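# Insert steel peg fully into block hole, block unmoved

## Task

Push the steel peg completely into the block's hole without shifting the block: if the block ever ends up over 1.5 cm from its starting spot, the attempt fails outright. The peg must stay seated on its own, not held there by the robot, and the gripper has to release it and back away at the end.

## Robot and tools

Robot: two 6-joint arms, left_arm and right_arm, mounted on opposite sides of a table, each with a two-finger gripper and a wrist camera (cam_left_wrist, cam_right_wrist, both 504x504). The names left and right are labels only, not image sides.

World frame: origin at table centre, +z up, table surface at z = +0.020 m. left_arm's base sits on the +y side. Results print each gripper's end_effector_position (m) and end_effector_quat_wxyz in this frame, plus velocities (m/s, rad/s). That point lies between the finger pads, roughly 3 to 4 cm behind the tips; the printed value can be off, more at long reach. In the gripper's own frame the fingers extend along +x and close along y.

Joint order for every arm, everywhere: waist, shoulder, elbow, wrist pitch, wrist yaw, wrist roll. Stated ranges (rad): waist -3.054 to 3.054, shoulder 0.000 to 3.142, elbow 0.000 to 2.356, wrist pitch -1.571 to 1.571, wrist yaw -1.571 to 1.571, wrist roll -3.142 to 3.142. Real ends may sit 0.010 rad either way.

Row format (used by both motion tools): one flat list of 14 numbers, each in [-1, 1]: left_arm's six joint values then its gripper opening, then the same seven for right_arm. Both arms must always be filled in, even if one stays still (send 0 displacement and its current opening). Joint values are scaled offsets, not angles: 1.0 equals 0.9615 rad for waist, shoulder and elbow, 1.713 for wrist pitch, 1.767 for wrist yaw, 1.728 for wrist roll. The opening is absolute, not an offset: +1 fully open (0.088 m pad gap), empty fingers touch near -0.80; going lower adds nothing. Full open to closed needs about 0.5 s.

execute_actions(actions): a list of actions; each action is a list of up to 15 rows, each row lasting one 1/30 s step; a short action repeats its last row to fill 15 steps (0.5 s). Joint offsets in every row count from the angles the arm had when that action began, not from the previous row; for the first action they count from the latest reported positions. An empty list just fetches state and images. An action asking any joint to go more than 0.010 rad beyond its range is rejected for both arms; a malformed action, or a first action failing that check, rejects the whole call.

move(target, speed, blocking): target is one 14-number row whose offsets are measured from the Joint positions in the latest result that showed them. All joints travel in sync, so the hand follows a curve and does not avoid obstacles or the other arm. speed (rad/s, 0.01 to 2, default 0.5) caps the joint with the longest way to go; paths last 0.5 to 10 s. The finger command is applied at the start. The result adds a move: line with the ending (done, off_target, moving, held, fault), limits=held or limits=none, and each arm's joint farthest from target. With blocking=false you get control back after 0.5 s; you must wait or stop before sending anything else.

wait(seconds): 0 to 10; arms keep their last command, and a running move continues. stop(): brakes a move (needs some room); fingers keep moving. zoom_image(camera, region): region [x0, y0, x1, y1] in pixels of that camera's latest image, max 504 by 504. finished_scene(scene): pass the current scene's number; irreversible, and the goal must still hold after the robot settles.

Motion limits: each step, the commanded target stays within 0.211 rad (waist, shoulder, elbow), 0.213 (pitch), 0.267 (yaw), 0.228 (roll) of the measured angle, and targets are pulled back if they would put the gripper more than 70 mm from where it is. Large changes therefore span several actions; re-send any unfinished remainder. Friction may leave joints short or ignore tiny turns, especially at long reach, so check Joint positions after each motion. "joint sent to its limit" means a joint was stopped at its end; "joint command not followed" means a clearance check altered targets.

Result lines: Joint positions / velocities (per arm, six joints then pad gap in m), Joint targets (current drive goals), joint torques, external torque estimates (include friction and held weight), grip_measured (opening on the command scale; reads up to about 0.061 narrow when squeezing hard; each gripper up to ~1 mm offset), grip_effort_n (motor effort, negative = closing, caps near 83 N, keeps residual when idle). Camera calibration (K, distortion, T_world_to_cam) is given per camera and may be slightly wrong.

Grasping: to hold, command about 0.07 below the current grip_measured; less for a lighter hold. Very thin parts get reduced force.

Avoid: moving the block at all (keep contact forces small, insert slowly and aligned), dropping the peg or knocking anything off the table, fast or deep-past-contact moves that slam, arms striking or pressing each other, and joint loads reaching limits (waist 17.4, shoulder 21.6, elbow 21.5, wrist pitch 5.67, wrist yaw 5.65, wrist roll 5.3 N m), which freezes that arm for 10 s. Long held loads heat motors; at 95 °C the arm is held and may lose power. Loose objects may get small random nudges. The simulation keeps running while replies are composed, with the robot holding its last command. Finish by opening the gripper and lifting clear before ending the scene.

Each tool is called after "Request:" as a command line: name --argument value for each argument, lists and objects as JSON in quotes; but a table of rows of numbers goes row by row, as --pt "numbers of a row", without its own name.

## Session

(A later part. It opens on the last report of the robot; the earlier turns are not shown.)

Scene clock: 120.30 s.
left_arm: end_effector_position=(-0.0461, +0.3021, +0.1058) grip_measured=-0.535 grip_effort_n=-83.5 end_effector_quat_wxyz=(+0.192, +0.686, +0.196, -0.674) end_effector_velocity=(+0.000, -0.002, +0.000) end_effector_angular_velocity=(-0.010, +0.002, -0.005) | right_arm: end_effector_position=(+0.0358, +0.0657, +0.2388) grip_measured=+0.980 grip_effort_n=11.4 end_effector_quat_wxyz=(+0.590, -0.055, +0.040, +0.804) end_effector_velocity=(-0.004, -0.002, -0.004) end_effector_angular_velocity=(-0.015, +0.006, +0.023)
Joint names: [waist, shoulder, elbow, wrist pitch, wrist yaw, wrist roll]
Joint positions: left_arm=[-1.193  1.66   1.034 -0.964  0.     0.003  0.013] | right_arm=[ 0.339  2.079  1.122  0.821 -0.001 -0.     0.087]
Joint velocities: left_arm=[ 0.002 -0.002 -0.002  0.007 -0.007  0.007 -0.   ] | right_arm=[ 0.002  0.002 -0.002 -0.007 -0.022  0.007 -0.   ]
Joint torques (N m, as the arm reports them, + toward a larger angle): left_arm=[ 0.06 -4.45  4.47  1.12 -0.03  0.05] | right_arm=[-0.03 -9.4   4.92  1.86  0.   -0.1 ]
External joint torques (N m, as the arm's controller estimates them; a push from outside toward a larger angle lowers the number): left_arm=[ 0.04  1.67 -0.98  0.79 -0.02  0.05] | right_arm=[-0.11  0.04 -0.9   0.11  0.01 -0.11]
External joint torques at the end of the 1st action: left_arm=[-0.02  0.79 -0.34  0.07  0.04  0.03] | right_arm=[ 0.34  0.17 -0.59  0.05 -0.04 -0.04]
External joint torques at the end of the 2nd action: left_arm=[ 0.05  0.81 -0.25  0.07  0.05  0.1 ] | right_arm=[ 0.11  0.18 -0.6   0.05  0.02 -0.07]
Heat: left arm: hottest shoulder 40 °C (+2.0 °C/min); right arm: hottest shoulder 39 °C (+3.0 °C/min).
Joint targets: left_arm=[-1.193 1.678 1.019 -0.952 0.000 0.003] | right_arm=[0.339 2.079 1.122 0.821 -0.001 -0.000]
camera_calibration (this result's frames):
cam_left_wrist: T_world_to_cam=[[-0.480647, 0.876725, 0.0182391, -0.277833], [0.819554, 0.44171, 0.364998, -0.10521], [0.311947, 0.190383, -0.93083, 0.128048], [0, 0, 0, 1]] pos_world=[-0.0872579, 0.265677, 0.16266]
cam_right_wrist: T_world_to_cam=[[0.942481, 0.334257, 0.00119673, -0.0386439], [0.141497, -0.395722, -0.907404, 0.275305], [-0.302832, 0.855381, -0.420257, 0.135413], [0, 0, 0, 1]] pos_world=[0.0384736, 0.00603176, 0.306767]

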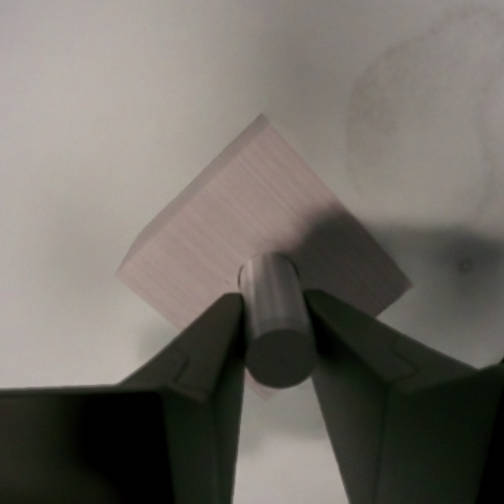

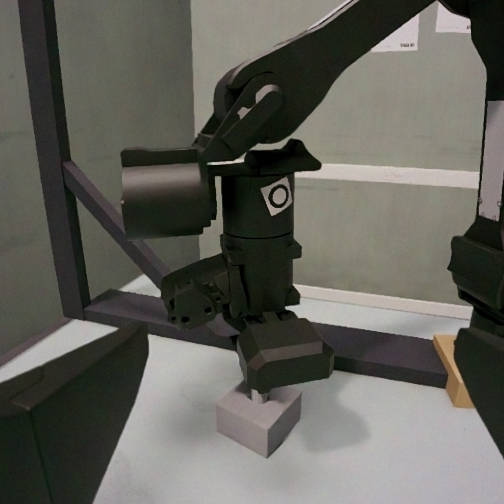

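Bottomed out. Release and lift.

Request:
move --target '[0,0,0,0,0,0,0.3,0,0,0,0,0,0,1]'

Request:
move --target '[0,-0.1,0.38,-0.26,0,0,0.3,0,0,0,0,0,0,1]' --speed 0.8

Scene clock: 123.33 s.
left_arm: end_effector_position=(-0.0464, +0.3019, +0.1058) grip_measured=+0.297 grip_effort_n=15.1 end_effector_quat_wxyz=(+0.192, +0.686, +0.196, -0.674) end_effector_velocity=(-0.001, -0.001, +0.000) end_effector_angular_velocity=(-0.010, +0.002, +0.005) | right_arm: end_effector_position=(+0.0358, +0.0657, +0.2388) grip_measured=+0.980 grip_effort_n=11.4 end_effector_quat_wxyz=(+0.590, -0.055, +0.040, +0.804) end_effector_velocity=(+0.001, -0.001, -0.004) end_effector_angular_velocity=(-0.015, -0.026, +0.008)
Joint names: [waist, shoulder, elbow, wrist pitch, wrist yaw, wrist roll]
Joint positions: left_arm=[-1.193  1.66   1.034 -0.962  0.     0.003  0.054] | right_arm=[ 0.339  2.079  1.122  0.821 -0.001 -0.     0.087]
Joint velocities: left_arm=[-0.002 -0.002 -0.002  0.007 -0.007 -0.007  0.   ] | right_arm=[-0.002 -0.002 -0.002 -0.022 -0.007 -0.022 -0.   ]
Joint torques (N m, as the arm reports them, + toward a larger angle): left_arm=[-0.16 -6.68  6.5   0.17  0.01 -0.02] | right_arm=[ 0.07 -9.37  4.99  1.79  0.05 -0.04]
External joint torques (N m, as the arm's controller estimates them; a push from outside toward a larger angle lowers the number): left_arm=[-0.19 -0.55  1.04 -0.15  0.02 -0.02] | right_arm=[ 0.06  0.09 -0.8   0.05  0.05 -0.05]
Heat: left arm: hottest shoulder 40 °C (+2.0 °C/min); right arm: hottest shoulder 40 °C (+4.0 °C/min).
Joint targets: left_arm=[-1.193 1.660 1.034 -0.963 0.000 0.003] | right_arm=[0.339 2.079 1.122 0.821 -0.001 -0.000]
move: done; limits=none; left_arm: farthest joint: the wrist pitch, 0.002 radians from its target (0.001 radians at the start); right_arm: farthest joint: the waist, 0.000 radians from its target (0.000 radians at the start)
camera_calibration (this result's frames):
cam_left_wrist: T_world_to_cam=[[-0.480623, 0.876739, 0.0181526, -0.277808], [0.820025, 0.442005, 0.36358, -0.104816], [0.310741, 0.189631, -0.931386, 0.128394], [0, 0, 0, 1]] pos_world=[-0.0874667, 0.265547, 0.162737]
cam_right_wrist: T_world_to_cam=[[0.942481, 0.334257, 0.00119673, -0.0386439], [0.141497, -0.395722, -0.907404, 0.275305], [-0.302832, 0.855381, -0.420257, 0.135413], [0, 0, 0, 1]] pos_world=[0.0384736, 0.00603176, 0.306767]

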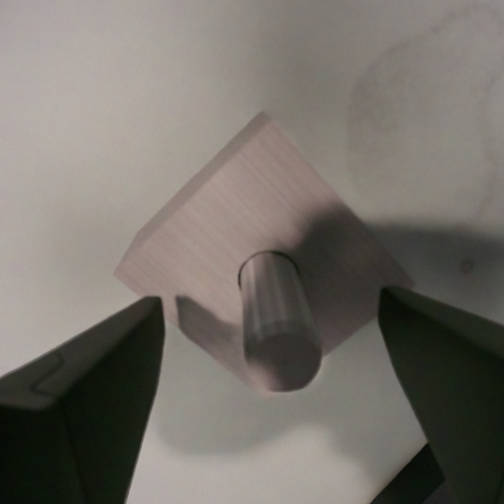

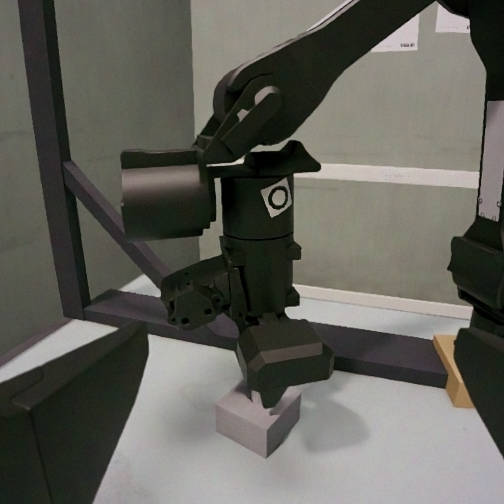

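Scene clock: 124.50 s.
left_arm: end_effector_position=(-0.0421, +0.3046, +0.2175) grip_measured=+0.298 grip_effort_n=15.1 end_effector_quat_wxyz=(+0.193, +0.684, +0.195, -0.676) end_effector_velocity=(+0.003, -0.000, +0.000) end_effector_angular_velocity=(-0.002, -0.010, -0.005) | right_arm: end_effector_position=(+0.0358, +0.0657, +0.2388) grip_measured=+0.980 grip_effort_n=11.4 end_effector_quat_wxyz=(+0.590, -0.055, +0.040, +0.804) end_effector_velocity=(+0.000, -0.000, +0.002) end_effector_angular_velocity=(+0.009, -0.004, +0.006)
Joint names: [waist, shoulder, elbow, wrist pitch, wrist yaw, wrist roll]
Joint positions: left_arm=[-1.193  1.569  1.392 -1.406  0.     0.003  0.054] | right_arm=[ 0.339  2.079  1.122  0.821 -0.001 -0.     0.087]
Joint velocities: left_arm=[ 0.002 -0.002 -0.002 -0.007 -0.007  0.007  0.   ] | right_arm=[-0.002 -0.002 -0.002  0.007 -0.007 -0.007  0.   ]
Joint torques (N m, as the arm reports them, + toward a larger angle): left_arm=[-0.07 -7.07  7.77  0.15  0.02  0.03] | right_arm=[-0.15 -9.4   4.85  1.87  0.01 -0.05]
External joint torques (N m, as the arm's controller estimates them; a push from outside toward a larger angle lowers the number): left_arm=[-0.06 -1.3   1.98 -0.17  0.03  0.03] | right_arm=[-0.2   0.2  -1.05  0.08  0.02 -0.06]
Heat: left arm: hottest shoulder 40 °C (+2.0 °C/min); right arm: hottest shoulder 40 °C (+4.1 °C/min).
Joint targets: left_arm=[-1.193 1.564 1.400 -1.408 0.000 0.003] | right_arm=[0.339 2.079 1.122 0.821 -0.001 -0.000]
move: done; limits=none; left_arm: farthest joint: the elbow, 0.008 radians from its target (0.365 radians at the start); right_arm: farthest joint: the waist, 0.000 radians from its target (0.000 radians at the start)
camera_calibration (this result's frames):
cam_left_wrist: T_world_to_cam=[[-0.480553, 0.876783, 0.017893, -0.280076], [0.821429, 0.442881, 0.359321, -0.149409], [0.307122, 0.18737, -0.933043, 0.231483], [0, 0, 0, 1]] pos_world=[-0.0829561, 0.268363, 0.274681]
cam_right_wrist: T_world_to_cam=[[0.942481, 0.334257, 0.00119673, -0.0386439], [0.141497, -0.395722, -0.907404, 0.275305], [-0.302832, 0.855381, -0.420257, 0.135413], [0, 0, 0, 1]] pos_world=[0.0384736, 0.00603176, 0.306767]

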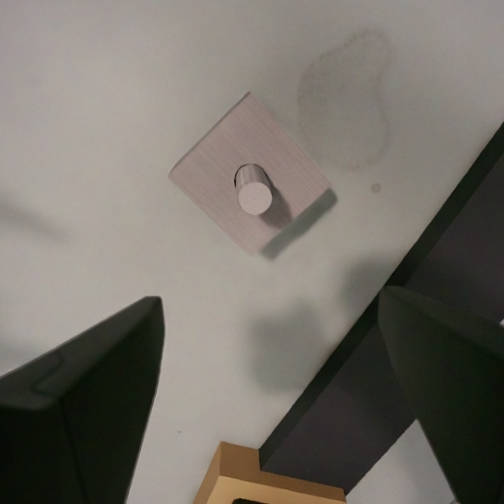

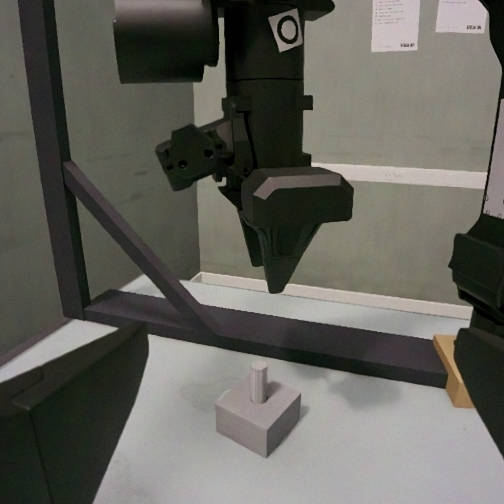

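Request:
finished_scene --scene 1

The scene is finished: the task was done.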